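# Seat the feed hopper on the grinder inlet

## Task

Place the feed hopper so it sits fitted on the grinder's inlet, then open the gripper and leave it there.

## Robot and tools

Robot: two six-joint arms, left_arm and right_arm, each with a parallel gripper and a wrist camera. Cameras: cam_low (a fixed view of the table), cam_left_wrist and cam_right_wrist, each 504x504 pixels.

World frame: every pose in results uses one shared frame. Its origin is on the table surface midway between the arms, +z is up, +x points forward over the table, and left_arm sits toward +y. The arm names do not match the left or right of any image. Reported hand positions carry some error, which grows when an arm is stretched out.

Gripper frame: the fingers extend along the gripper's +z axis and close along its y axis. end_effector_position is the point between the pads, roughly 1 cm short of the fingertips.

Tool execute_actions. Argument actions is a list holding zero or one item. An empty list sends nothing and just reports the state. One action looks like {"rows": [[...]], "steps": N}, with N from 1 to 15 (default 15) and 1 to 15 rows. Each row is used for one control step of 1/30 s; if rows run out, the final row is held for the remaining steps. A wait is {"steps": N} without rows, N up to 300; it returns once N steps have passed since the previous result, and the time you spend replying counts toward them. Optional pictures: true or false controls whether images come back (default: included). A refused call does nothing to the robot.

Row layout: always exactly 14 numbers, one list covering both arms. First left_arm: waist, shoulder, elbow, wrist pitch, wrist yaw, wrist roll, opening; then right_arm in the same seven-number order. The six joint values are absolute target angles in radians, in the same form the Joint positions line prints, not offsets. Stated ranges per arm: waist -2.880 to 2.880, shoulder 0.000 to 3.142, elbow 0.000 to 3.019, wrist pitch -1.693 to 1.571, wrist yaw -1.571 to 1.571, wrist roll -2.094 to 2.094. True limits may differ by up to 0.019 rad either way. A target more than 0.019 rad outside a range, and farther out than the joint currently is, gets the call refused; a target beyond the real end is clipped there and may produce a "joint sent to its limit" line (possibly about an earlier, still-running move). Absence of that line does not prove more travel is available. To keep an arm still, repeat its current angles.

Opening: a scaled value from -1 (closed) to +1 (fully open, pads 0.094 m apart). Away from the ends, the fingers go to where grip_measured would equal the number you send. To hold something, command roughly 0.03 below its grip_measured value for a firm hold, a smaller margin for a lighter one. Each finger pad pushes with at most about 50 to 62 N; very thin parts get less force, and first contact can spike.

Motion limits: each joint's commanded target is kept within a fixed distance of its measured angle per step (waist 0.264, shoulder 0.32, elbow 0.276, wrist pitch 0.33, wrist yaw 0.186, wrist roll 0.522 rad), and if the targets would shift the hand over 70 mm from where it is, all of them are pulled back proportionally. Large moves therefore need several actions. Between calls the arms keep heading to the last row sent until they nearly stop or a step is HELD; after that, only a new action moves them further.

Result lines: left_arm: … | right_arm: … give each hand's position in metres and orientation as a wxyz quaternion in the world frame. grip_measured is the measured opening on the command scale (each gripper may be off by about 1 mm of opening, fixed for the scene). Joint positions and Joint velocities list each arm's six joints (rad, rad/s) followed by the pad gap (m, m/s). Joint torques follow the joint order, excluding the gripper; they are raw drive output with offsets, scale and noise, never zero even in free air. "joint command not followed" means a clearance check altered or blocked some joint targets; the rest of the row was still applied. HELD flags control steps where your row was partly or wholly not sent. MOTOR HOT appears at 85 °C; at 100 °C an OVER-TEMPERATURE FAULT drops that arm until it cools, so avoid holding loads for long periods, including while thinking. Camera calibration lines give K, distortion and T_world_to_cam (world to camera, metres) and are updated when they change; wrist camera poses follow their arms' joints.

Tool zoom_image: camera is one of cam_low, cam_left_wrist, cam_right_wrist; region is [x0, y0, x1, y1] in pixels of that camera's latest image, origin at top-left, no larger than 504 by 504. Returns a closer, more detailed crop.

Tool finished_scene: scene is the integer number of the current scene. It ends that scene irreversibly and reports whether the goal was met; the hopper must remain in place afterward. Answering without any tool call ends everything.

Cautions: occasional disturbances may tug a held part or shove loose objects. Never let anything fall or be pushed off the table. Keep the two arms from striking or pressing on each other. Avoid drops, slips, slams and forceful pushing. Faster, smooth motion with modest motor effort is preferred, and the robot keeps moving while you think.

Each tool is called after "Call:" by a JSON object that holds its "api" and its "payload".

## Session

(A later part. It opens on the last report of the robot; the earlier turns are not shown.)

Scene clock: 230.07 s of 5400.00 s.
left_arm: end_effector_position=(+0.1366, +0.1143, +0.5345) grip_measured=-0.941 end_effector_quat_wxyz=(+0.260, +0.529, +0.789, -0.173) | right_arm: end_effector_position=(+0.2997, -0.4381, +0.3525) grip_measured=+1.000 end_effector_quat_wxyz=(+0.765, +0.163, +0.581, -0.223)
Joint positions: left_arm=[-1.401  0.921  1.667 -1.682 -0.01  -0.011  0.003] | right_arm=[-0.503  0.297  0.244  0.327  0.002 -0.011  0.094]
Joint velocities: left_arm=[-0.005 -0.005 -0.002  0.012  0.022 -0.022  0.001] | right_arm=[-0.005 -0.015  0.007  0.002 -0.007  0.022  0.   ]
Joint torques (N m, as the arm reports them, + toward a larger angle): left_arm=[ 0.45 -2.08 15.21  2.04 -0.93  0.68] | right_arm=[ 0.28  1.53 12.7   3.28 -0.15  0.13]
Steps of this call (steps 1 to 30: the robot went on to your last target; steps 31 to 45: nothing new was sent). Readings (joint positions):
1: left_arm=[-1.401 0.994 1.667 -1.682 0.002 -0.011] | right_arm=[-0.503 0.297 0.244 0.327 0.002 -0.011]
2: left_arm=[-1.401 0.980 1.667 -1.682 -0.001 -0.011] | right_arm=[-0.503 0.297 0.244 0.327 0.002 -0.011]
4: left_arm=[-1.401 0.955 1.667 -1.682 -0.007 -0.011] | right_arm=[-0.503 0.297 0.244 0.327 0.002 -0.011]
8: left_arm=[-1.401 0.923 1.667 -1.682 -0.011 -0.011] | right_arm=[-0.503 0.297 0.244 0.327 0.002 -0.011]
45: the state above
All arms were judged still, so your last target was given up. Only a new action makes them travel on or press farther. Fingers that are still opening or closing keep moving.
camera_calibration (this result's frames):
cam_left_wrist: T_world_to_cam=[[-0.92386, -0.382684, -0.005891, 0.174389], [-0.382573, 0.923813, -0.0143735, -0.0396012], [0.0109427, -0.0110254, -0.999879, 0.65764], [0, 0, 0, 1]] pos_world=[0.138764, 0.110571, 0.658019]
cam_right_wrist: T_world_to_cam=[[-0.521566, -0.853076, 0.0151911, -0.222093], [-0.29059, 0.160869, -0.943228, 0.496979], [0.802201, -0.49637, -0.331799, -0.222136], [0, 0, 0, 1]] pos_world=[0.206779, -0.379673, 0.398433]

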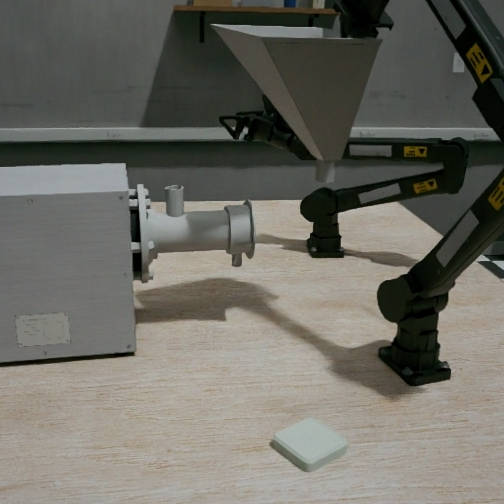

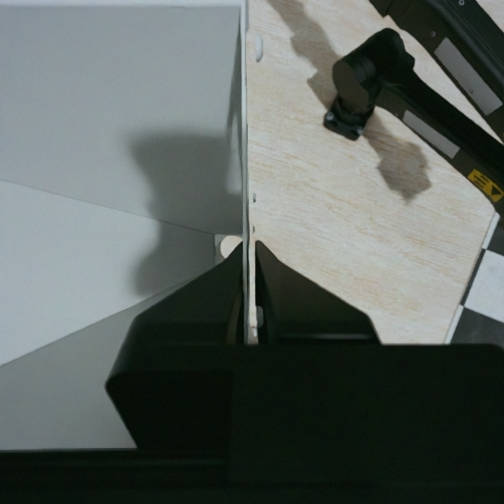

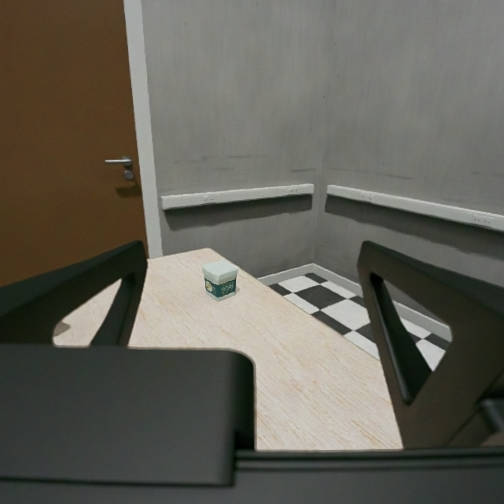

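Call:
{"api": "execute_actions", "payload": {"actions": [{"rows":[[-1.385,0.9,1.76,-1.66,-0.03,0.05,-1,-0.45,0.3,0.27,0.35,0,0,1],[-1.37,0.9,1.76,-1.66,-0.03,0.05,-1,-0.4,0.3,0.27,0.35,0,0,1],[-1.35,0.9,1.76,-1.66,-0.03,0.05,-1,-0.35,0.3,0.27,0.35,0,0,1],[-1.325,0.9,1.76,-1.66,-0.03,0.05,-1,-0.3,0.3,0.27,0.35,0,0,1],[-1.3,0.9,1.76,-1.66,-0.03,0.05,-1,-0.25,0.3,0.27,0.35,0,0,1],[-1.275,0.9,1.76,-1.66,-0.03,0.05,-1,-0.2,0.3,0.27,0.35,0,0,1],[-1.25,0.9,1.76,-1.66,-0.03,0.05,-1,-0.15,0.3,0.27,0.35,0,0,1],[-1.225,0.9,1.76,-1.66,-0.03,0.05,-1,-0.1,0.3,0.27,0.35,0,0,1],[-1.2,0.9,1.76,-1.66,-0.03,0.05,-1,-0.05,0.3,0.27,0.35,0,0,1],[-1.175,0.9,1.76,-1.66,-0.03,0.05,-1,0,0.3,0.27,0.35,0,0,1],[-1.15,0.9,1.76,-1.66,-0.03,0.05,-1,0.05,0.3,0.27,0.35,0,0,1],[-1.125,0.9,1.76,-1.66,-0.03,0.05,-1,0.1,0.3,0.27,0.35,0,0,1],[-1.1,0.9,1.76,-1.66,-0.03,0.05,-1,0.15,0.3,0.27,0.35,0,0,1],[-1.075,0.9,1.76,-1.66,-0.03,0.05,-1,0.2,0.3,0.27,0.35,0,0,1],[-1.05,0.9,1.76,-1.66,-0.03,0.05,-1,0.25,0.3,0.27,0.35,0,0,1]]}], "pictures": false}}

Call:
{"api": "execute_actions", "payload": {"actions": [{"rows":[[-1.025,0.9,1.76,-1.66,-0.03,0.05,-1,0.3,0.3,0.27,0.35,0,0,1],[-1.0,0.9,1.76,-1.66,-0.03,0.05,-1,0.35,0.3,0.27,0.35,0,0,1],[-0.975,0.9,1.76,-1.66,-0.03,0.05,-1,0.4,0.3,0.27,0.35,0,0,1],[-0.95,0.9,1.76,-1.66,-0.03,0.05,-1,0.45,0.3,0.27,0.35,0,0,1],[-0.925,0.9,1.76,-1.66,-0.03,0.05,-1,0.5,0.3,0.27,0.35,0,0,1],[-0.9,0.9,1.76,-1.66,-0.03,0.05,-1,0.55,0.3,0.27,0.35,0,0,1],[-0.875,0.9,1.76,-1.66,-0.03,0.05,-1,0.6,0.3,0.27,0.35,0,0,1],[-0.85,0.9,1.76,-1.66,-0.03,0.05,-1,0.65,0.3,0.27,0.35,0,0,1],[-0.825,0.9,1.76,-1.66,-0.03,0.05,-1,0.7,0.3,0.27,0.35,0,0,1],[-0.8,0.9,1.76,-1.66,-0.03,0.05,-1,0.75,0.3,0.27,0.35,0,0,1],[-0.775,0.9,1.76,-1.66,-0.03,0.05,-1,0.8,0.3,0.27,0.35,0,0,1],[-0.75,0.9,1.76,-1.66,-0.03,0.05,-1,0.85,0.3,0.27,0.35,0,0,1],[-0.725,0.9,1.76,-1.66,-0.03,0.05,-1,0.85,0.3,0.27,0.35,0,0,1],[-0.70,0.9,1.76,-1.66,-0.03,0.05,-1,0.85,0.3,0.27,0.35,0,0,1],[-0.68,0.9,1.76,-1.66,-0.03,0.05,-1,0.85,0.3,0.27,0.35,0,0,1]]}], "pictures": false}}

Call:
{"api": "execute_actions", "payload": {"actions": [{"rows":[[-0.68,0.92,1.8,-1.66,-0.03,0.05,-1,0.85,0.3,0.27,0.35,0,0,1],[-0.68,0.935,1.83,-1.66,-0.03,0.05,-1,0.85,0.3,0.27,0.35,0,0,1],[-0.68,0.95,1.85,-1.66,-0.03,0.05,-1,0.85,0.3,0.27,0.35,0,0,1],[-0.68,0.965,1.87,-1.66,-0.03,0.05,-1,0.85,0.3,0.27,0.35,0,0,1],[-0.68,0.98,1.885,-1.66,-0.03,0.05,-1,0.85,0.3,0.27,0.35,0,0,1],[-0.68,0.995,1.9,-1.66,-0.03,0.05,-1,0.85,0.3,0.27,0.35,0,0,1],[-0.68,1.01,1.915,-1.66,-0.03,0.05,-1,0.85,0.3,0.27,0.35,0,0,1],[-0.68,1.025,1.93,-1.66,-0.03,0.05,-1,0.85,0.3,0.27,0.35,0,0,1],[-0.68,1.04,1.945,-1.66,-0.03,0.05,-1,0.85,0.3,0.27,0.35,0,0,1],[-0.68,1.055,1.96,-1.66,-0.03,0.05,-1,0.85,0.3,0.27,0.35,0,0,1],[-0.68,1.07,1.975,-1.66,-0.03,0.05,-1,0.85,0.3,0.27,0.35,0,0,1],[-0.68,1.085,1.99,-1.66,-0.03,0.05,-1,0.85,0.3,0.27,0.35,0,0,1],[-0.68,1.1,2.005,-1.66,-0.03,0.05,-1,0.85,0.3,0.27,0.35,0,0,1],[-0.68,1.115,2.02,-1.66,-0.03,0.05,-1,0.85,0.3,0.27,0.35,0,0,1],[-0.68,1.13,2.035,-1.66,-0.03,0.05,-1,0.85,0.3,0.27,0.35,0,0,1]]}], "pictures": false}}

Call:
{"api": "execute_actions", "payload": {"actions": [{"steps":15}]}}

Scene clock: 244.50 s of 5400.00 s.
left_arm: end_effector_position=(+0.2073, +0.1560, +0.5345) grip_measured=-0.941 end_effector_quat_wxyz=(+0.283, +0.404, +0.860, -0.132) | right_arm: end_effector_position=(+0.3431, -0.2484, +0.3525) grip_measured=+1.000 end_effector_quat_wxyz=(+0.796, -0.036, +0.603, +0.039)
Joint positions: left_arm=[-1.1    0.921  1.667 -1.682 -0.011 -0.011  0.003] | right_arm=[ 0.162  0.297  0.244  0.327  0.001 -0.011  0.094]
Joint velocities: left_arm=[ 0.708 -0.005 -0.022 -0.012 -0.037 -0.022  0.   ] | right_arm=[ 1.431  0.015 -0.012 -0.007 -0.022 -0.022  0.   ]
Joint torques (N m, as the arm reports them, + toward a larger angle): left_arm=[ 1.03 -2.21 15.21  2.02 -0.88  0.75] | right_arm=[ 0.24  1.54 12.7   3.27 -0.06  0.13]
Steps of this call (steps 1 to 90: nothing new was sent; then 10.93 s passed at rest; steps 91 to 105: all 15 steps of this action). Readings (joint positions):
91: left_arm=[-1.401 0.921 1.667 -1.682 -0.010 -0.011] | right_arm=[-0.499 0.297 0.244 0.327 0.002 -0.011]
92: left_arm=[-1.399 0.921 1.667 -1.682 -0.010 -0.011] | right_arm=[-0.485 0.297 0.244 0.327 0.003 -0.011]
94: left_arm=[-1.381 0.921 1.667 -1.682 -0.004 -0.011] | right_arm=[-0.414 0.297 0.244 0.327 0.003 -0.011]
98: left_arm=[-1.289 0.921 1.667 -1.682 -0.002 -0.011] | right_arm=[-0.193 0.297 0.244 0.327 0.002 -0.011]
105: the state above

Scene clock: 245.00 s of 5400.00 s.
left_arm: end_effector_position=(+0.2724, +0.2330, +0.5345) grip_measured=-0.941 end_effector_quat_wxyz=(+0.302, +0.238, +0.920, -0.077) | right_arm: end_effector_position=(+0.2530, -0.0654, +0.3525) grip_measured=+1.000 end_effector_quat_wxyz=(+0.735, -0.241, +0.554, +0.309)
Joint positions: left_arm=[-0.728  0.921  1.667 -1.682 -0.011 -0.011  0.003] | right_arm=[ 0.86   0.297  0.244  0.327 -0.001 -0.011  0.094]
Joint velocities: left_arm=[ 0.708 -0.005 -0.017 -0.002  0.051  0.007  0.001] | right_arm=[ 0.357 -0.015 -0.017  0.002 -0.037 -0.007  0.   ]
Joint torques (N m, as the arm reports them, + toward a larger angle): left_arm=[ 0.7  -2.08 15.18  2.03 -0.9   0.78] | right_arm=[-2.13  1.55 12.71  3.28  0.    0.13]
Steps of this call (steps 1 to 15: all 15 steps of this action). Readings (joint positions):
1: left_arm=[-1.076 0.921 1.667 -1.682 -0.011 -0.011] | right_arm=[0.211 0.297 0.244 0.327 0.001 -0.011]
2: left_arm=[-1.052 0.921 1.667 -1.682 -0.011 -0.011] | right_arm=[0.261 0.297 0.244 0.327 0.001 -0.011]
4: left_arm=[-1.003 0.921 1.667 -1.682 -0.011 -0.011] | right_arm=[0.361 0.297 0.244 0.327 0.001 -0.011]
8: left_arm=[-0.903 0.921 1.667 -1.682 -0.011 -0.011] | right_arm=[0.561 0.297 0.244 0.327 0.001 -0.011]
15: the state above

Scene clock: 245.50 s of 5400.00 s.
left_arm: end_effector_position=(+0.3431, +0.2128, +0.5647) grip_measured=-0.941 end_effector_quat_wxyz=(+0.307, +0.213, +0.925, -0.070) | right_arm: end_effector_position=(+0.2536, -0.0659, +0.3525) grip_measured=+1.000 end_effector_quat_wxyz=(+0.735, -0.240, +0.554, +0.308)
Joint positions: left_arm=[-0.677  1.123  1.874 -1.682 -0.011 -0.013  0.003] | right_arm=[ 0.857  0.297  0.244  0.327 -0.001 -0.011  0.094]
Joint velocities: left_arm=[-0.015  0.493  0.349 -0.012  0.007  0.007 -0.   ] | right_arm=[-0.005  0.005  0.007 -0.007  0.037 -0.066  0.   ]
Joint torques (N m, as the arm reports them, + toward a larger angle): left_arm=[ 0.04 -5.8  18.88  2.03 -0.87  0.76] | right_arm=[-0.51  1.52 12.71  3.28 -0.01  0.13]
Steps of this call (steps 1 to 15: all 15 steps of this action). Readings (joint positions):
1: left_arm=[-0.707 0.922 1.667 -1.682 -0.012 -0.011] | right_arm=[0.866 0.297 0.244 0.327 -0.001 -0.011]
2: left_arm=[-0.691 0.924 1.669 -1.682 -0.016 -0.011] | right_arm=[0.866 0.297 0.244 0.327 -0.001 -0.011]
4: left_arm=[-0.678 0.939 1.688 -1.682 -0.020 -0.013] | right_arm=[0.861 0.297 0.244 0.327 -0.001 -0.011]
8: left_arm=[-0.677 1.002 1.768 -1.682 -0.011 -0.013] | right_arm=[0.857 0.297 0.244 0.327 -0.001 -0.011]
15: the state above

Scene clock: 246.00 s of 5400.00 s.
left_arm: end_effector_position=(+0.3648, +0.2008, +0.5536) grip_measured=-0.941 end_effector_quat_wxyz=(+0.288, +0.218, +0.930, -0.067) | right_arm: end_effector_position=(+0.2536, -0.0659, +0.3525) grip_measured=+1.000 end_effector_quat_wxyz=(+0.735, -0.240, +0.554, +0.308)
Joint positions: left_arm=[-0.677  1.183  1.896 -1.682 -0.006 -0.008  0.003] | right_arm=[ 0.857  0.297  0.244  0.327 -0.001 -0.011  0.094]
Joint velocities: left_arm=[-0.005 -0.005 -0.002 -0.002 -0.051  0.007 -0.   ] | right_arm=[ 0.005 -0.005  0.002 -0.007  0.022 -0.007  0.   ]
Joint torques (N m, as the arm reports them, + toward a larger angle): left_arm=[ 0.5  -8.43 17.38  1.88 -0.94  0.62] | right_arm=[-0.5   1.53 12.7   3.28 -0.01  0.13]
Steps of this call (steps 1 to 15: the robot went on to your last target). Readings (joint positions):
1: left_arm=[-0.677 1.138 1.885 -1.682 -0.011 -0.013] | right_arm=[0.857 0.297 0.244 0.327 -0.001 -0.011]
2: left_arm=[-0.677 1.152 1.893 -1.682 -0.011 -0.012] | right_arm=[0.857 0.297 0.244 0.327 -0.001 -0.011]
4: left_arm=[-0.677 1.169 1.896 -1.682 -0.011 -0.008] | right_arm=[0.857 0.297 0.244 0.327 -0.001 -0.011]
8: left_arm=[-0.677 1.183 1.896 -1.682 -0.006 -0.008] | right_arm=[0.857 0.297 0.244 0.327 -0.001 -0.011]
15: the state above
camera_calibration (this result's frames):
cam_left_wrist: T_world_to_cam=[[-0.443373, -0.896326, -0.00438212, 0.345467], [-0.896201, 0.443215, 0.0196235, 0.23311], [-0.0156468, 0.0126278, -0.999798, 0.680107], [0, 0, 0, 1]] pos_world=[0.372726, 0.197745, 0.676909]
cam_right_wrist: T_world_to_cam=[[0.727044, -0.686404, 0.0160175, -0.234564], [-0.216821, -0.251669, -0.943213, 0.377806], [0.651457, 0.682285, -0.331801, 0.115503], [0, 0, 0, 1]] pos_world=[0.177209, -0.14473, 0.398433]

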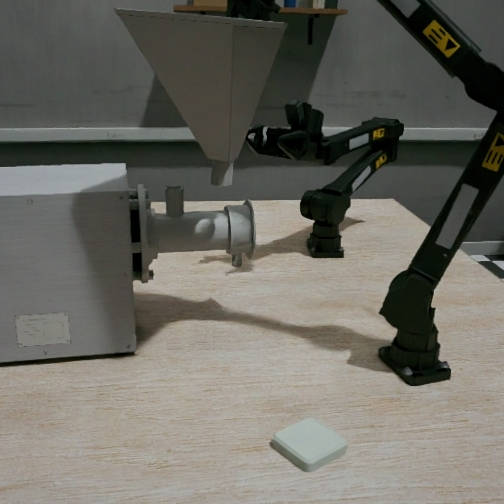

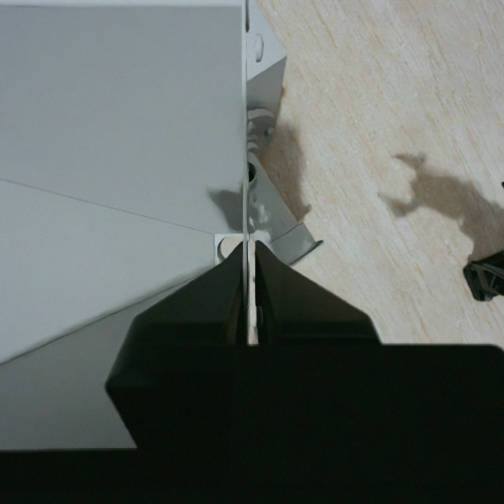

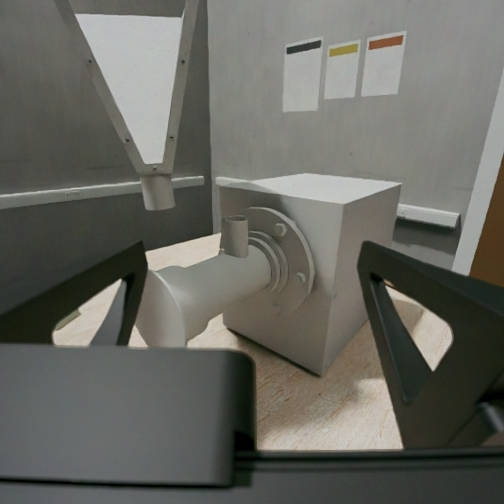

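Call:
{"api": "execute_actions", "payload": {"actions": [{"rows":[[-0.685,1.15,2.07,-1.66,-0.03,0.05,-1,0.85,0.3,0.27,0.35,0,0,1],[-0.69,1.17,2.09,-1.66,-0.03,0.05,-1,0.85,0.3,0.27,0.35,0,0,1],[-0.695,1.187,2.11,-1.66,-0.03,0.05,-1,0.85,0.3,0.27,0.35,0,0,1],[-0.7,1.204,2.13,-1.66,-0.03,0.05,-1,0.85,0.3,0.27,0.35,0,0,1],[-0.705,1.221,2.15,-1.66,-0.03,0.05,-1,0.85,0.3,0.27,0.35,0,0,1],[-0.71,1.238,2.17,-1.66,-0.03,0.05,-1,0.85,0.3,0.27,0.35,0,0,1],[-0.715,1.255,2.19,-1.66,-0.03,0.05,-1,0.85,0.3,0.27,0.35,0,0,1],[-0.72,1.272,2.21,-1.66,-0.03,0.05,-1,0.85,0.3,0.27,0.35,0,0,1],[-0.725,1.289,2.23,-1.66,-0.03,0.05,-1,0.85,0.3,0.27,0.35,0,0,1],[-0.73,1.306,2.25,-1.66,-0.03,0.05,-1,0.85,0.3,0.27,0.35,0,0,1],[-0.73,1.32,2.27,-1.66,-0.03,0.05,-1,0.85,0.3,0.27,0.35,0,0,1],[-0.73,1.33,2.29,-1.66,-0.03,0.05,-1,0.85,0.3,0.27,0.35,0,0,1],[-0.73,1.335,2.30,-1.66,-0.03,0.05,-1,0.85,0.3,0.27,0.35,0,0,1],[-0.73,1.34,2.30,-1.66,-0.03,0.05,-1,0.85,0.3,0.27,0.35,0,0,1]]}], "pictures": false}}

Call:
{"api": "execute_actions", "payload": {"actions": [{"steps":20}]}}

Scene clock: 254.67 s of 5400.00 s.
left_arm: end_effector_position=(+0.4155, +0.1532, +0.5951) grip_measured=-0.941 end_effector_quat_wxyz=(+0.323, +0.235, +0.913, -0.082) | right_arm: end_effector_position=(+0.2536, -0.0659, +0.3525) grip_measured=+1.000 end_effector_quat_wxyz=(+0.735, -0.240, +0.554, +0.308)
Joint positions: left_arm=[-0.723  1.372  2.163 -1.682 -0.01  -0.01   0.003] | right_arm=[ 0.857  0.297  0.244  0.327 -0.001 -0.011  0.094]
Joint velocities: left_arm=[-0.063  0.239  0.164 -0.007  0.051  0.066 -0.   ] | right_arm=[ 0.005  0.005  0.007  0.012 -0.007 -0.022  0.   ]
Joint torques (N m, as the arm reports them, + toward a larger angle): left_arm=[  0.37 -11.3   17.27   2.11  -0.92   0.64] | right_arm=[-0.49  1.53 12.69  3.29 -0.01  0.13]
Steps of this call (steps 1 to 15: the robot went on to your last target; steps 16 to 90: nothing new was sent; then 5.17 s passed at rest; steps 91 to 105: all 15 steps of this action). Readings (joint positions):
91: left_arm=[-0.677 1.183 1.896 -1.682 -0.006 -0.008] | right_arm=[0.857 0.297 0.244 0.327 -0.001 -0.011]
92: left_arm=[-0.677 1.184 1.897 -1.682 -0.006 -0.008] | right_arm=[0.857 0.297 0.244 0.327 -0.001 -0.011]
94: left_arm=[-0.677 1.194 1.913 -1.682 -0.006 -0.012] | right_arm=[0.857 0.297 0.244 0.327 -0.001 -0.011]
98: left_arm=[-0.688 1.250 1.999 -1.682 -0.008 -0.015] | right_arm=[0.857 0.297 0.244 0.327 -0.001 -0.011]
105: the state above

Scene clock: 255.33 s of 5400.00 s.
left_arm: end_effector_position=(+0.4243, +0.1469, +0.5863) grip_measured=-0.941 end_effector_quat_wxyz=(+0.313, +0.236, +0.917, -0.081) | right_arm: end_effector_position=(+0.2536, -0.0659, +0.3525) grip_measured=+1.000 end_effector_quat_wxyz=(+0.735, -0.240, +0.554, +0.308)
Joint positions: left_arm=[-0.725  1.396  2.165 -1.682 -0.007 -0.012  0.003] | right_arm=[ 0.857  0.297  0.244  0.327 -0.001 -0.011  0.094]
Joint velocities: left_arm=[ 0.005 -0.005 -0.007  0.012  0.007  0.066 -0.001] | right_arm=[-0.005 -0.015  0.007 -0.002  0.022  0.066  0.   ]
Joint torques (N m, as the arm reports them, + toward a larger angle): left_arm=[  0.   -11.32  16.33   1.88  -0.86   0.59] | right_arm=[-0.48  1.54 12.69  3.28 -0.01  0.13]
Steps of this call (steps 1 to 20: the robot went on to your last target). Readings (joint positions):
1: left_arm=[-0.724 1.379 2.165 -1.682 -0.009 -0.009] | right_arm=[0.857 0.297 0.244 0.327 -0.001 -0.011]
2: left_arm=[-0.725 1.384 2.165 -1.682 -0.009 -0.009] | right_arm=[0.857 0.297 0.244 0.327 -0.001 -0.011]
4: left_arm=[-0.725 1.392 2.165 -1.682 -0.008 -0.010] | right_arm=[0.857 0.297 0.244 0.327 -0.001 -0.011]
8: left_arm=[-0.725 1.396 2.165 -1.682 -0.007 -0.011] | right_arm=[0.857 0.297 0.244 0.327 -0.001 -0.011]
20: the state above
camera_calibration (this result's frames):
cam_left_wrist: T_world_to_cam=[[-0.48214, -0.876091, -0.0023395, 0.335915], [-0.875445, 0.481884, -0.037209, 0.328542], [0.0337258, -0.0158918, -0.999305, 0.697343], [0, 0, 0, 1]] pos_world=[0.42606, 0.147055, 0.709869]
cam_right_wrist: T_world_to_cam=[[0.727044, -0.686404, 0.0160175, -0.234564], [-0.216821, -0.251669, -0.943213, 0.377806], [0.651457, 0.682285, -0.331801, 0.115503], [0, 0, 0, 1]] pos_world=[0.177209, -0.14473, 0.398433]

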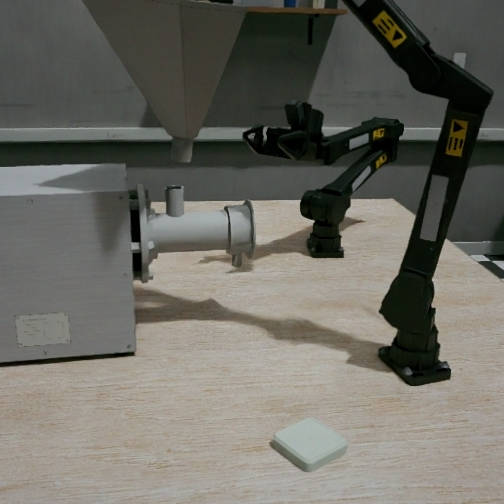

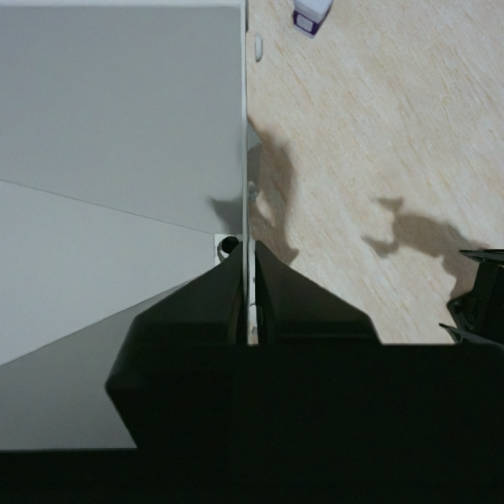

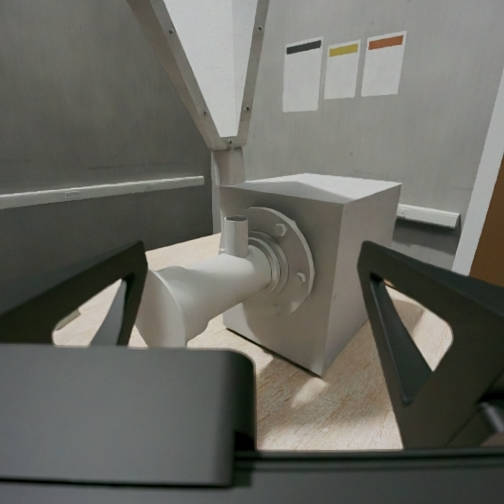

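Call:
{"api": "execute_actions", "payload": {"actions": [{"rows":[[-0.73,1.346,2.27,-1.66,-0.03,0.05,-1,0.85,0.3,0.27,0.35,0,0,1],[-0.73,1.352,2.27,-1.66,-0.03,0.05,-1,0.85,0.3,0.27,0.35,0,0,1],[-0.73,1.358,2.27,-1.66,-0.03,0.05,-1,0.85,0.3,0.27,0.35,0,0,1],[-0.73,1.364,2.27,-1.66,-0.03,0.05,-1,0.85,0.3,0.27,0.35,0,0,1],[-0.73,1.37,2.27,-1.66,-0.03,0.05,-1,0.85,0.3,0.27,0.35,0,0,1],[-0.73,1.376,2.27,-1.66,-0.03,0.05,-1,0.85,0.3,0.27,0.35,0,0,1],[-0.73,1.382,2.27,-1.66,-0.03,0.05,-1,0.85,0.3,0.27,0.35,0,0,1],[-0.73,1.388,2.27,-1.66,-0.03,0.05,-1,0.85,0.3,0.27,0.35,0,0,1],[-0.73,1.394,2.27,-1.66,-0.03,0.05,-1,0.85,0.3,0.27,0.35,0,0,1],[-0.73,1.40,2.27,-1.66,-0.03,0.05,-1,0.85,0.3,0.27,0.35,0,0,1]]}], "pictures": false}}

Call:
{"api": "execute_actions", "payload": {"actions": [{"steps":15}]}}

Call:
{"api": "zoom_image", "payload": {"camera": "cam_low", "region": [130, 130, 230, 230]}}

Call:
{"api": "zoom_image", "payload": {"camera": "cam_right_wrist", "region": [180, 150, 290, 260]}}

Call:
{"api": "zoom_image", "payload": {"camera": "cam_left_wrist", "region": [200, 220, 260, 280]}}

Scene clock: 259.47 s of 5400.00 s.
left_arm: end_effector_position=(+0.4393, +0.1388, +0.5697) grip_measured=-0.941 end_effector_quat_wxyz=(+0.295, +0.237, +0.922, -0.075) | right_arm: end_effector_position=(+0.2536, -0.0659, +0.3525) grip_measured=+1.000 end_effector_quat_wxyz=(+0.735, -0.240, +0.554, +0.308)
Joint positions: left_arm=[-0.725  1.434  2.165 -1.682 -0.01  -0.012  0.003] | right_arm=[ 0.857  0.297  0.244  0.327 -0.001 -0.011  0.094]
Joint velocities: left_arm=[-0.015  0.142 -0.002  0.007 -0.066 -0.007 -0.   ] | right_arm=[-0.005 -0.015  0.012 -0.012 -0.037 -0.007  0.   ]
Joint torques (N m, as the arm reports them, + toward a larger angle): left_arm=[  0.07 -12.11  16.29   2.    -0.96   0.76] | right_arm=[-0.48  1.54 12.7   3.27 -0.01  0.12]
Steps of this call (steps 1 to 15: the robot went on to your last target; steps 16 to 90: nothing new was sent; then 0.63 s passed at rest; steps 91 to 105: all 15 steps of this action). Readings (joint positions):
91: left_arm=[-0.725 1.396 2.165 -1.682 -0.007 -0.012] | right_arm=[0.857 0.297 0.244 0.327 -0.001 -0.011]
92: left_arm=[-0.725 1.396 2.165 -1.682 -0.007 -0.012] | right_arm=[0.857 0.297 0.244 0.327 -0.001 -0.011]
94: left_arm=[-0.725 1.397 2.165 -1.682 -0.008 -0.012] | right_arm=[0.857 0.297 0.244 0.327 -0.001 -0.011]
98: left_arm=[-0.725 1.401 2.165 -1.682 -0.009 -0.012] | right_arm=[0.857 0.297 0.244 0.327 -0.001 -0.011]
105: the state above

Scene clock: 259.97 s of 5400.00 s.
left_arm: end_effector_position=(+0.4458, +0.1351, +0.5620) grip_measured=-0.941 end_effector_quat_wxyz=(+0.288, +0.238, +0.925, -0.073) | right_arm: end_effector_position=(+0.2536, -0.0659, +0.3525) grip_measured=+1.000 end_effector_quat_wxyz=(+0.735, -0.240, +0.554, +0.308)
Joint positions: left_arm=[-0.725  1.451  2.165 -1.682 -0.009 -0.012  0.003] | right_arm=[ 0.857  0.297  0.244  0.327 -0.001 -0.011  0.094]
Joint velocities: left_arm=[ 0.005  0.005  0.002 -0.002 -0.022  0.022 -0.   ] | right_arm=[-0.015 -0.005 -0.002  0.007 -0.007 -0.007  0.   ]
Joint torques (N m, as the arm reports them, + toward a larger angle): left_arm=[ -0.08 -12.88  15.98   1.95  -0.94   0.74] | right_arm=[-0.49  1.52 12.69  3.27 -0.01  0.12]
Steps of this call (steps 1 to 15: the robot went on to your last target). Readings (joint positions):
1: left_arm=[-0.725 1.439 2.165 -1.682 -0.010 -0.012] | right_arm=[0.857 0.297 0.244 0.327 -0.001 -0.011]
2: left_arm=[-0.725 1.443 2.165 -1.682 -0.010 -0.012] | right_arm=[0.857 0.297 0.244 0.327 -0.001 -0.011]
4: left_arm=[-0.725 1.449 2.165 -1.682 -0.010 -0.012] | right_arm=[0.857 0.297 0.244 0.327 -0.001 -0.011]
8: left_arm=[-0.725 1.451 2.165 -1.682 -0.010 -0.012] | right_arm=[0.857 0.297 0.244 0.327 -0.001 -0.011]
15: the state above
camera_calibration (this result's frames):
cam_left_wrist: T_world_to_cam=[[-0.481132, -0.876634, -0.00503247, 0.337029], [-0.876546, 0.48098, 0.0180608, 0.321718], [-0.0134122, 0.0131008, -0.999824, 0.689601], [0, 0, 0, 1]] pos_world=[0.453405, 0.131677, 0.685365]
cam_right_wrist: T_world_to_cam=[[0.727044, -0.686404, 0.0160175, -0.234564], [-0.216821, -0.251669, -0.943213, 0.377806], [0.651457, 0.682285, -0.331801, 0.115503], [0, 0, 0, 1]] pos_world=[0.177209, -0.14473, 0.398433]

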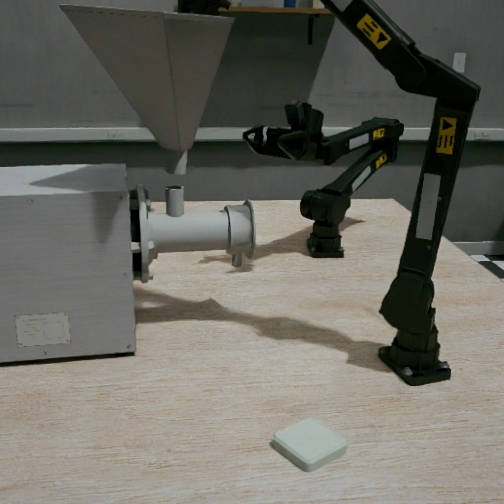

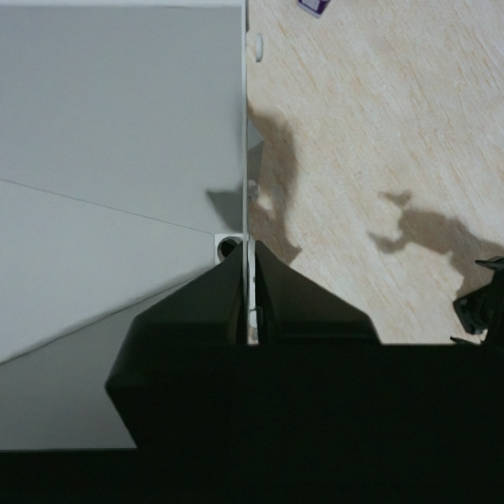

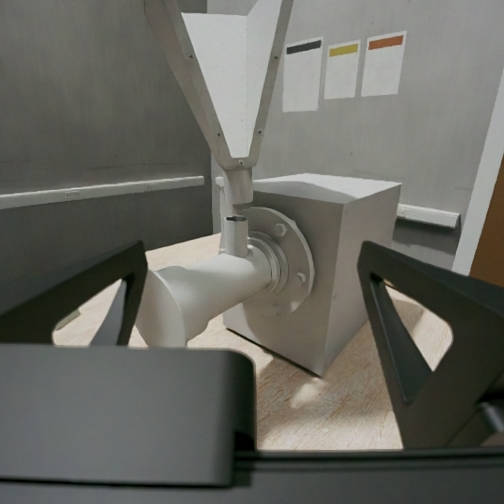

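Region (130, 130, 230, 230) of cam_low's 504x504 image, scaled by 5.040, with more detail than that image has.

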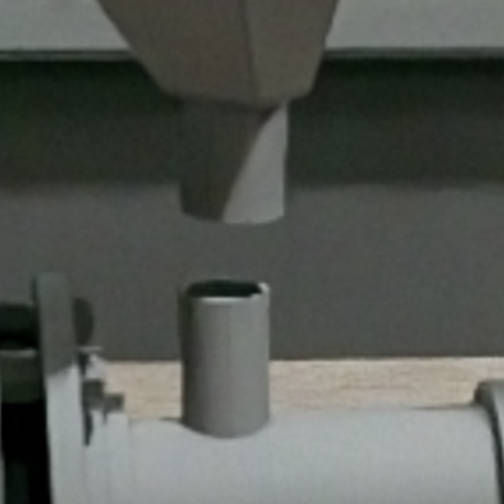

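Region (180, 150, 290, 260) of cam_right_wrist's 504x504 image, scaled by 4.582, with more detail than that image has.

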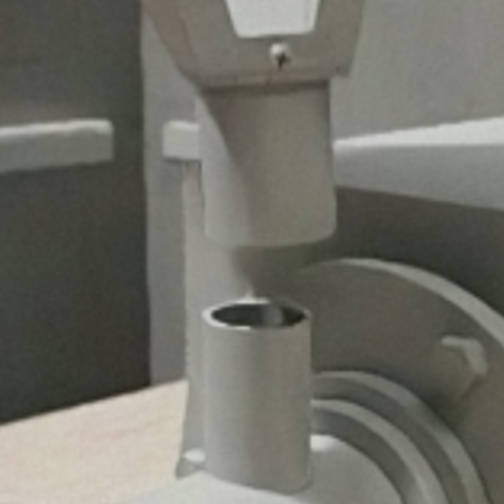

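Region (200, 220, 260, 280) of cam_left_wrist's 504x504 image, scaled by 8.400, with more detail than that image has.

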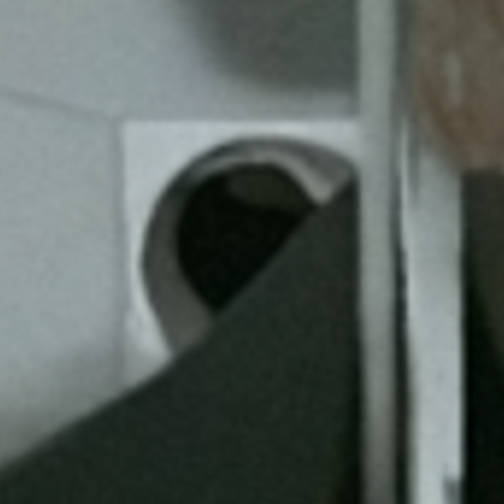

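Call:
{"api": "execute_actions", "payload": {"actions": [{"rows":[[-0.72,1.40,2.26,-1.66,-0.03,0.05,-1,0.85,0.3,0.27,0.35,0,0,1],[-0.715,1.402,2.25,-1.66,-0.03,0.05,-1,0.85,0.3,0.27,0.35,0,0,1],[-0.71,1.404,2.24,-1.66,-0.03,0.05,-1,0.85,0.3,0.27,0.35,0,0,1],[-0.705,1.406,2.23,-1.66,-0.03,0.05,-1,0.85,0.3,0.27,0.35,0,0,1],[-0.70,1.408,2.22,-1.66,-0.03,0.05,-1,0.85,0.3,0.27,0.35,0,0,1],[-0.696,1.41,2.215,-1.66,-0.03,0.05,-1,0.85,0.3,0.27,0.35,0,0,1],[-0.696,1.412,2.21,-1.66,-0.03,0.05,-1,0.85,0.3,0.27,0.35,0,0,1],[-0.696,1.414,2.205,-1.66,-0.03,0.05,-1,0.85,0.3,0.27,0.35,0,0,1],[-0.696,1.416,2.2,-1.66,-0.03,0.05,-1,0.85,0.3,0.27,0.35,0,0,1]]}], "pictures": false}}

Call:
{"api": "execute_actions", "payload": {"actions": [{"steps":15}]}}

Call:
{"api": "zoom_image", "payload": {"camera": "cam_low", "region": [130, 130, 230, 230]}}

Call:
{"api": "zoom_image", "payload": {"camera": "cam_right_wrist", "region": [180, 150, 290, 260]}}

Scene clock: 265.83 s of 5400.00 s.
left_arm: end_effector_position=(+0.4505, +0.1437, +0.5620) grip_measured=-0.941 end_effector_quat_wxyz=(+0.288, +0.228, +0.927, -0.070) | right_arm: end_effector_position=(+0.2536, -0.0659, +0.3525) grip_measured=+1.000 end_effector_quat_wxyz=(+0.735, -0.240, +0.554, +0.308)
Joint positions: left_arm=[-0.704  1.451  2.165 -1.682 -0.01  -0.012  0.003] | right_arm=[ 0.857  0.297  0.244  0.327 -0.001 -0.011  0.094]
Joint velocities: left_arm=[-0.015 -0.015 -0.027  0.002 -0.007 -0.095 -0.   ] | right_arm=[ 0.005 -0.005  0.007 -0.012  0.022  0.051  0.   ]
Joint torques (N m, as the arm reports them, + toward a larger angle): left_arm=[  1.21 -11.84  10.76   1.98  -0.96   0.76] | right_arm=[-0.48  1.53 12.7   3.28 -0.01  0.13]
Steps of this call (steps 1 to 15: the robot went on to your last target; steps 16 to 90: nothing new was sent; then 2.37 s passed at rest; steps 91 to 105: all 15 steps of this action). Readings (joint positions):
91: left_arm=[-0.725 1.451 2.165 -1.682 -0.009 -0.012] | right_arm=[0.857 0.297 0.244 0.327 -0.001 -0.011]
92: left_arm=[-0.725 1.451 2.165 -1.682 -0.009 -0.012] | right_arm=[0.857 0.297 0.244 0.327 -0.001 -0.011]
94: left_arm=[-0.724 1.451 2.165 -1.682 -0.009 -0.012] | right_arm=[0.857 0.297 0.244 0.327 -0.001 -0.011]
98: left_arm=[-0.715 1.451 2.165 -1.682 -0.009 -0.012] | right_arm=[0.857 0.297 0.244 0.327 -0.001 -0.011]
105: the state above

Scene clock: 266.33 s of 5400.00 s.
left_arm: end_effector_position=(+0.4505, +0.1437, +0.5620) grip_measured=-0.941 end_effector_quat_wxyz=(+0.288, +0.228, +0.927, -0.070) | right_arm: end_effector_position=(+0.2536, -0.0659, +0.3525) grip_measured=+1.000 end_effector_quat_wxyz=(+0.735, -0.240, +0.554, +0.308)
Joint positions: left_arm=[-0.704  1.451  2.165 -1.682 -0.01  -0.012  0.003] | right_arm=[ 0.857  0.297  0.244  0.327 -0.001 -0.011  0.094]
Joint velocities: left_arm=[-0.005  0.005 -0.022  0.007 -0.007  0.022  0.001] | right_arm=[-0.005 -0.015 -0.007 -0.007  0.007 -0.081  0.   ]
Joint torques (N m, as the arm reports them, + toward a larger angle): left_arm=[  1.14 -11.82  10.78   2.    -0.95   0.76] | right_arm=[-0.47  1.55 12.69  3.28 -0.01  0.13]
Steps of this call (steps 1 to 15: the robot went on to your last target). Readings (joint positions):
1: left_arm=[-0.704 1.451 2.165 -1.682 -0.010 -0.012] | right_arm=[0.857 0.297 0.244 0.327 -0.001 -0.011]
2: left_arm=[-0.704 1.451 2.165 -1.682 -0.010 -0.012] | right_arm=[0.857 0.297 0.244 0.327 -0.001 -0.011]
4: left_arm=[-0.704 1.451 2.165 -1.682 -0.010 -0.012] | right_arm=[0.857 0.297 0.244 0.327 -0.001 -0.011]
8: left_arm=[-0.704 1.451 2.165 -1.682 -0.010 -0.012] | right_arm=[0.857 0.297 0.244 0.327 -0.001 -0.011]
15: the state above
All arms were judged still, so your last target was given up. Only a new action makes them travel on or press farther. Fingers that are still opening or closing keep moving.
camera_calibration (this result's frames):
cam_left_wrist: T_world_to_cam=[[-0.46278, -0.886457, -0.00534674, 0.340142], [-0.88637, 0.462626, 0.0180558, 0.328814], [-0.0135321, 0.013095, -0.999823, 0.689607], [0, 0, 0, 1]] pos_world=[0.458194, 0.140373, 0.685366]
cam_right_wrist: T_world_to_cam=[[0.727044, -0.686404, 0.0160175, -0.234564], [-0.216821, -0.251669, -0.943213, 0.377806], [0.651457, 0.682285, -0.331801, 0.115503], [0, 0, 0, 1]] pos_world=[0.177209, -0.14473, 0.398433]

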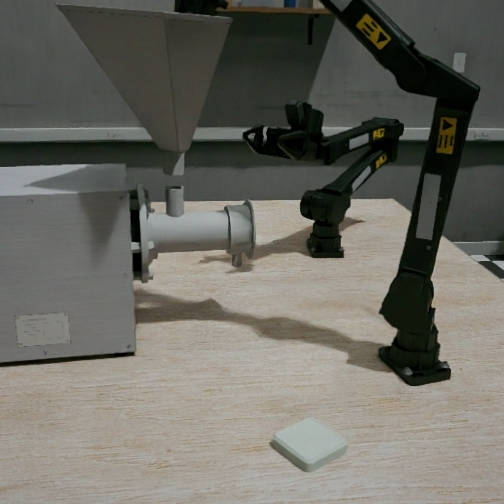

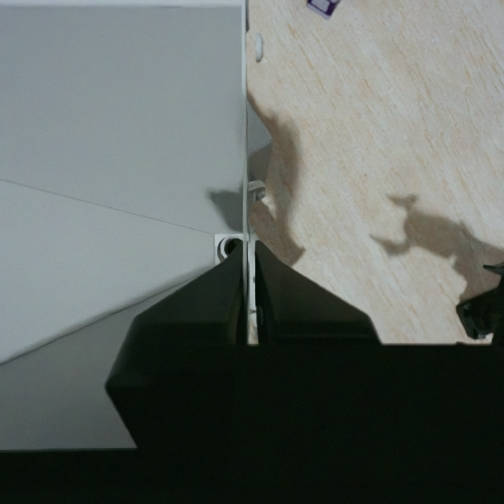

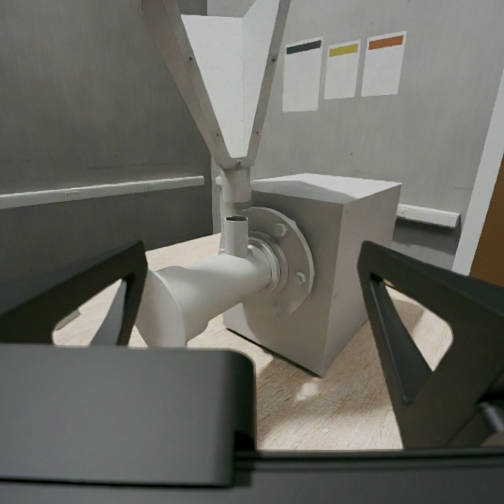

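Region (130, 130, 230, 230) of cam_low's 504x504 image, scaled by 5.040, with more detail than that image has.

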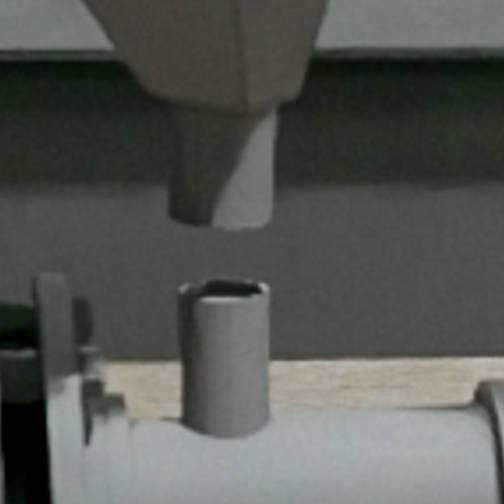

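Region (180, 150, 290, 260) of cam_right_wrist's 504x504 image, scaled by 4.582, with more detail than that image has.

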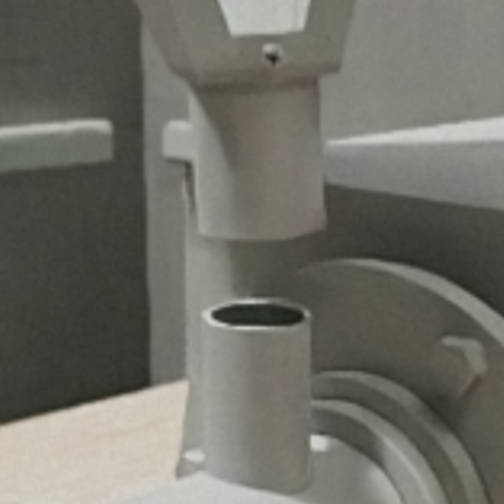

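Call:
{"api": "execute_actions", "payload": {"actions": [{"rows":[[-0.696,1.418,2.197,-1.66,-0.03,0.05,-1,0.85,0.3,0.27,0.35,0,0,1],[-0.696,1.42,2.194,-1.66,-0.03,0.05,-1,0.85,0.3,0.27,0.35,0,0,1],[-0.696,1.422,2.191,-1.66,-0.03,0.05,-1,0.85,0.3,0.27,0.35,0,0,1],[-0.696,1.424,2.188,-1.66,-0.03,0.05,-1,0.85,0.3,0.27,0.35,0,0,1],[-0.696,1.426,2.185,-1.66,-0.03,0.05,-1,0.85,0.3,0.27,0.35,0,0,1],[-0.696,1.428,2.182,-1.66,-0.03,0.05,-1,0.85,0.3,0.27,0.35,0,0,1],[-0.696,1.43,2.179,-1.66,-0.03,0.05,-1,0.85,0.3,0.27,0.35,0,0,1],[-0.696,1.432,2.176,-1.66,-0.03,0.05,-1,0.85,0.3,0.27,0.35,0,0,1],[-0.696,1.434,2.173,-1.66,-0.03,0.05,-1,0.85,0.3,0.27,0.35,0,0,1]]}], "pictures": false}}

Call:
{"api": "execute_actions", "payload": {"actions": [{"steps":15}], "pictures": false}}

Scene clock: 270.30 s of 5400.00 s.
left_arm: end_effector_position=(+0.4601, +0.1385, +0.5385) grip_measured=-0.941 end_effector_quat_wxyz=(+0.264, +0.231, +0.935, -0.064) | right_arm: end_effector_position=(+0.2536, -0.0659, +0.3525) grip_measured=+1.000 end_effector_quat_wxyz=(+0.735, -0.240, +0.554, +0.308)
Joint positions: left_arm=[-0.704  1.475  2.135 -1.682 -0.01  -0.011  0.003] | right_arm=[ 0.857  0.297  0.244  0.327 -0.001 -0.011  0.094]
Joint velocities: left_arm=[-0.005  0.073 -0.022 -0.017 -0.066  0.022 -0.001] | right_arm=[-0.005 -0.015  0.007 -0.017  0.022 -0.037  0.   ]
Joint torques (N m, as the arm reports them, + toward a larger angle): left_arm=[  0.99 -13.07  11.46   1.89  -0.96   0.75] | right_arm=[-0.48  1.52 12.7   3.28 -0.01  0.13]
Steps of this call (steps 1 to 90: nothing new was sent; then 0.47 s passed at rest; steps 91 to 105: all 15 steps of this action). Readings (joint positions):
91: left_arm=[-0.704 1.451 2.165 -1.682 -0.010 -0.012] | right_arm=[0.857 0.297 0.244 0.327 -0.001 -0.011]
92: left_arm=[-0.704 1.451 2.165 -1.682 -0.010 -0.012] | right_arm=[0.857 0.297 0.244 0.327 -0.001 -0.011]
94: left_arm=[-0.704 1.451 2.161 -1.682 -0.010 -0.012] | right_arm=[0.857 0.297 0.244 0.327 -0.001 -0.011]
98: left_arm=[-0.704 1.455 2.149 -1.682 -0.010 -0.011] | right_arm=[0.857 0.297 0.244 0.327 -0.001 -0.011]
105: the state above

Scene clock: 270.80 s of 5400.00 s.
left_arm: end_effector_position=(+0.4621, +0.1373, +0.5350) grip_measured=-0.941 end_effector_quat_wxyz=(+0.260, +0.232, +0.935, -0.062) | right_arm: end_effector_position=(+0.2536, -0.0659, +0.3525) grip_measured=+1.000 end_effector_quat_wxyz=(+0.735, -0.240, +0.554, +0.308)
Joint positions: left_arm=[-0.704  1.48   2.133 -1.682 -0.01  -0.008  0.003] | right_arm=[ 0.857  0.297  0.244  0.327 -0.001 -0.011  0.094]
Joint velocities: left_arm=[-0.005 -0.005 -0.027 -0.002  0.066 -0.037  0.   ] | right_arm=[-0.015  0.015  0.012  0.002  0.007 -0.051  0.   ]
Joint torques (N m, as the arm reports them, + toward a larger angle): left_arm=[  1.06 -13.71  11.42   1.92  -0.96   0.71] | right_arm=[-0.5   1.56 12.7   3.28 -0.01  0.13]
Steps of this call (steps 1 to 15: the robot went on to your last target). Readings (joint positions):
1: left_arm=[-0.704 1.477 2.134 -1.682 -0.010 -0.010] | right_arm=[0.857 0.297 0.244 0.327 -0.001 -0.011]
2: left_arm=[-0.704 1.479 2.134 -1.682 -0.010 -0.010] | right_arm=[0.857 0.297 0.244 0.327 -0.001 -0.011]
4: left_arm=[-0.704 1.480 2.133 -1.682 -0.010 -0.010] | right_arm=[0.857 0.297 0.244 0.327 -0.001 -0.011]
8: left_arm=[-0.704 1.480 2.133 -1.682 -0.010 -0.009] | right_arm=[0.857 0.297 0.244 0.327 -0.001 -0.011]
15: the state above
All arms were judged still, so your last target was given up. Only a new action makes them travel on or press farther. Fingers that are still opening or closing keep moving.

Call:
{"api": "execute_actions", "payload": {"actions": []}}

Call:
{"api": "zoom_image", "payload": {"camera": "cam_low", "region": [130, 130, 230, 230]}}

Call:
{"api": "zoom_image", "payload": {"camera": "cam_right_wrist", "region": [180, 150, 290, 260]}}

Scene clock: 272.30 s of 5400.00 s.
left_arm: end_effector_position=(+0.4621, +0.1373, +0.5350) grip_measured=-0.941 end_effector_quat_wxyz=(+0.260, +0.232, +0.935, -0.062) | right_arm: end_effector_position=(+0.2536, -0.0659, +0.3525) grip_measured=+1.000 end_effector_quat_wxyz=(+0.735, -0.240, +0.554, +0.308)
Joint positions: left_arm=[-0.704  1.48   2.133 -1.682 -0.01  -0.008  0.003] | right_arm=[ 0.857  0.297  0.244  0.327 -0.001 -0.011  0.094]
Joint velocities: left_arm=[ 0.015 -0.005  0.012 -0.012 -0.007  0.007 -0.   ] | right_arm=[-0.015  0.005  0.012 -0.012 -0.037 -0.022  0.   ]
Joint torques (N m, as the arm reports them, + toward a larger angle): left_arm=[  1.08 -13.58  11.47   1.92  -0.95   0.72] | right_arm=[-0.48  1.54 12.7   3.28 -0.01  0.13]
Steps of this call (steps 1 to 45: nothing new was sent). Readings (joint positions):
1: left_arm=[-0.704 1.480 2.133 -1.682 -0.010 -0.008] | right_arm=[0.857 0.297 0.244 0.327 -0.001 -0.011]
2: left_arm=[-0.704 1.480 2.133 -1.682 -0.010 -0.008] | right_arm=[0.857 0.297 0.244 0.327 -0.001 -0.011]
4: left_arm=[-0.704 1.480 2.133 -1.682 -0.010 -0.008] | right_arm=[0.857 0.297 0.244 0.327 -0.001 -0.011]
8: left_arm=[-0.704 1.480 2.133 -1.682 -0.010 -0.008] | right_arm=[0.857 0.297 0.244 0.327 -0.001 -0.011]
45: the state above
camera_calibration (this result's frames):
cam_left_wrist: T_world_to_cam=[[-0.465404, -0.885063, -0.00788743, 0.342167], [-0.882614, 0.463412, 0.079008, 0.308061], [-0.0662719, 0.0437322, -0.996843, 0.681422], [0, 0, 0, 1]] pos_world=[0.476304, 0.13028, 0.65763]
cam_right_wrist: T_world_to_cam=[[0.727044, -0.686404, 0.0160175, -0.234564], [-0.216821, -0.251669, -0.943213, 0.377806], [0.651457, 0.682285, -0.331801, 0.115503], [0, 0, 0, 1]] pos_world=[0.177209, -0.14473, 0.398433]

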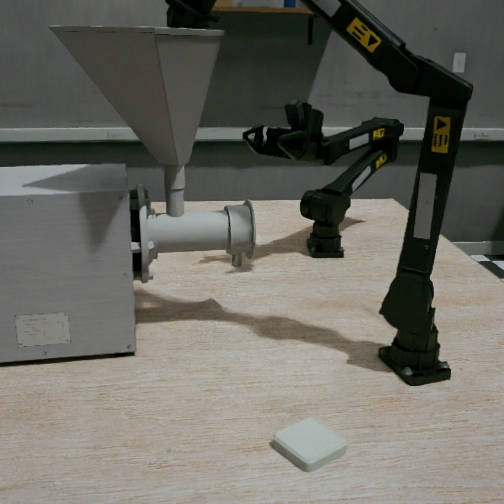

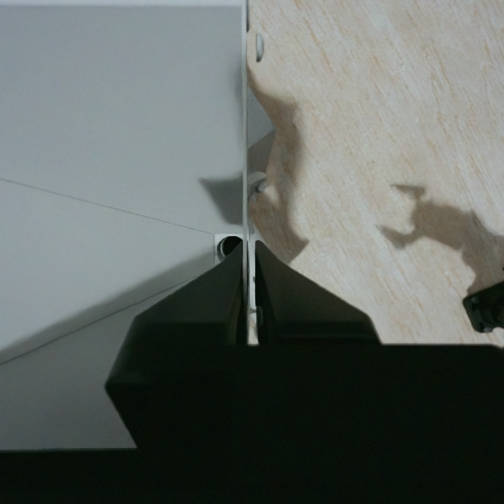

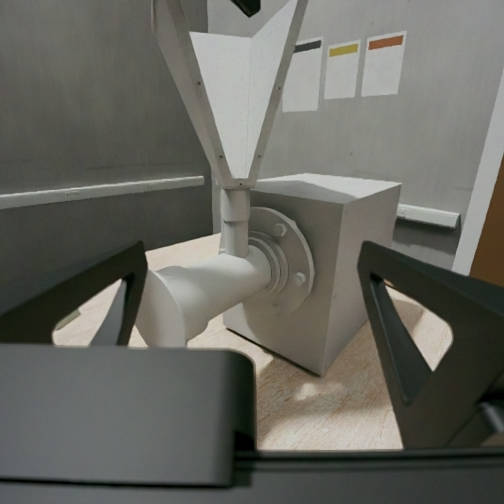

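Region (130, 130, 230, 230) of cam_low's 504x504 image, scaled by 5.040, with more detail than that image has.

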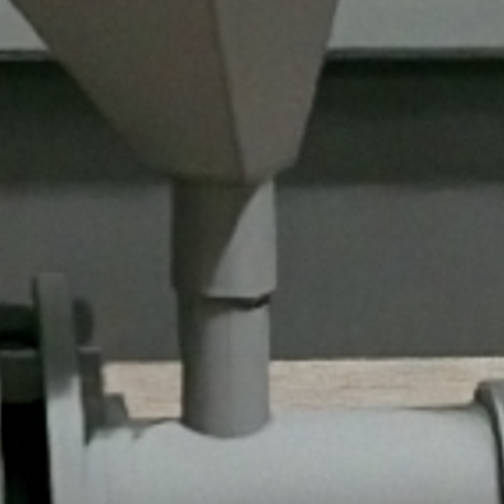

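Region (180, 150, 290, 260) of cam_right_wrist's 504x504 image, scaled by 4.582, with more detail than that image has.

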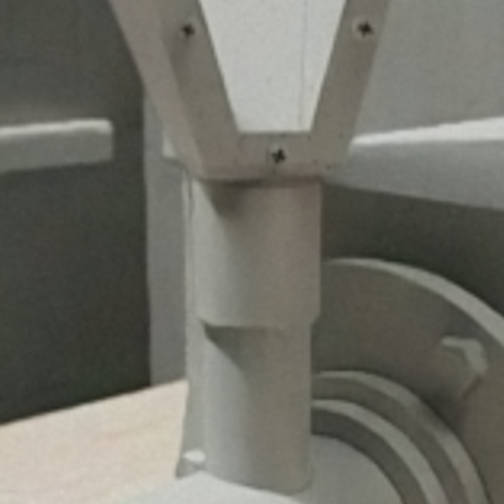

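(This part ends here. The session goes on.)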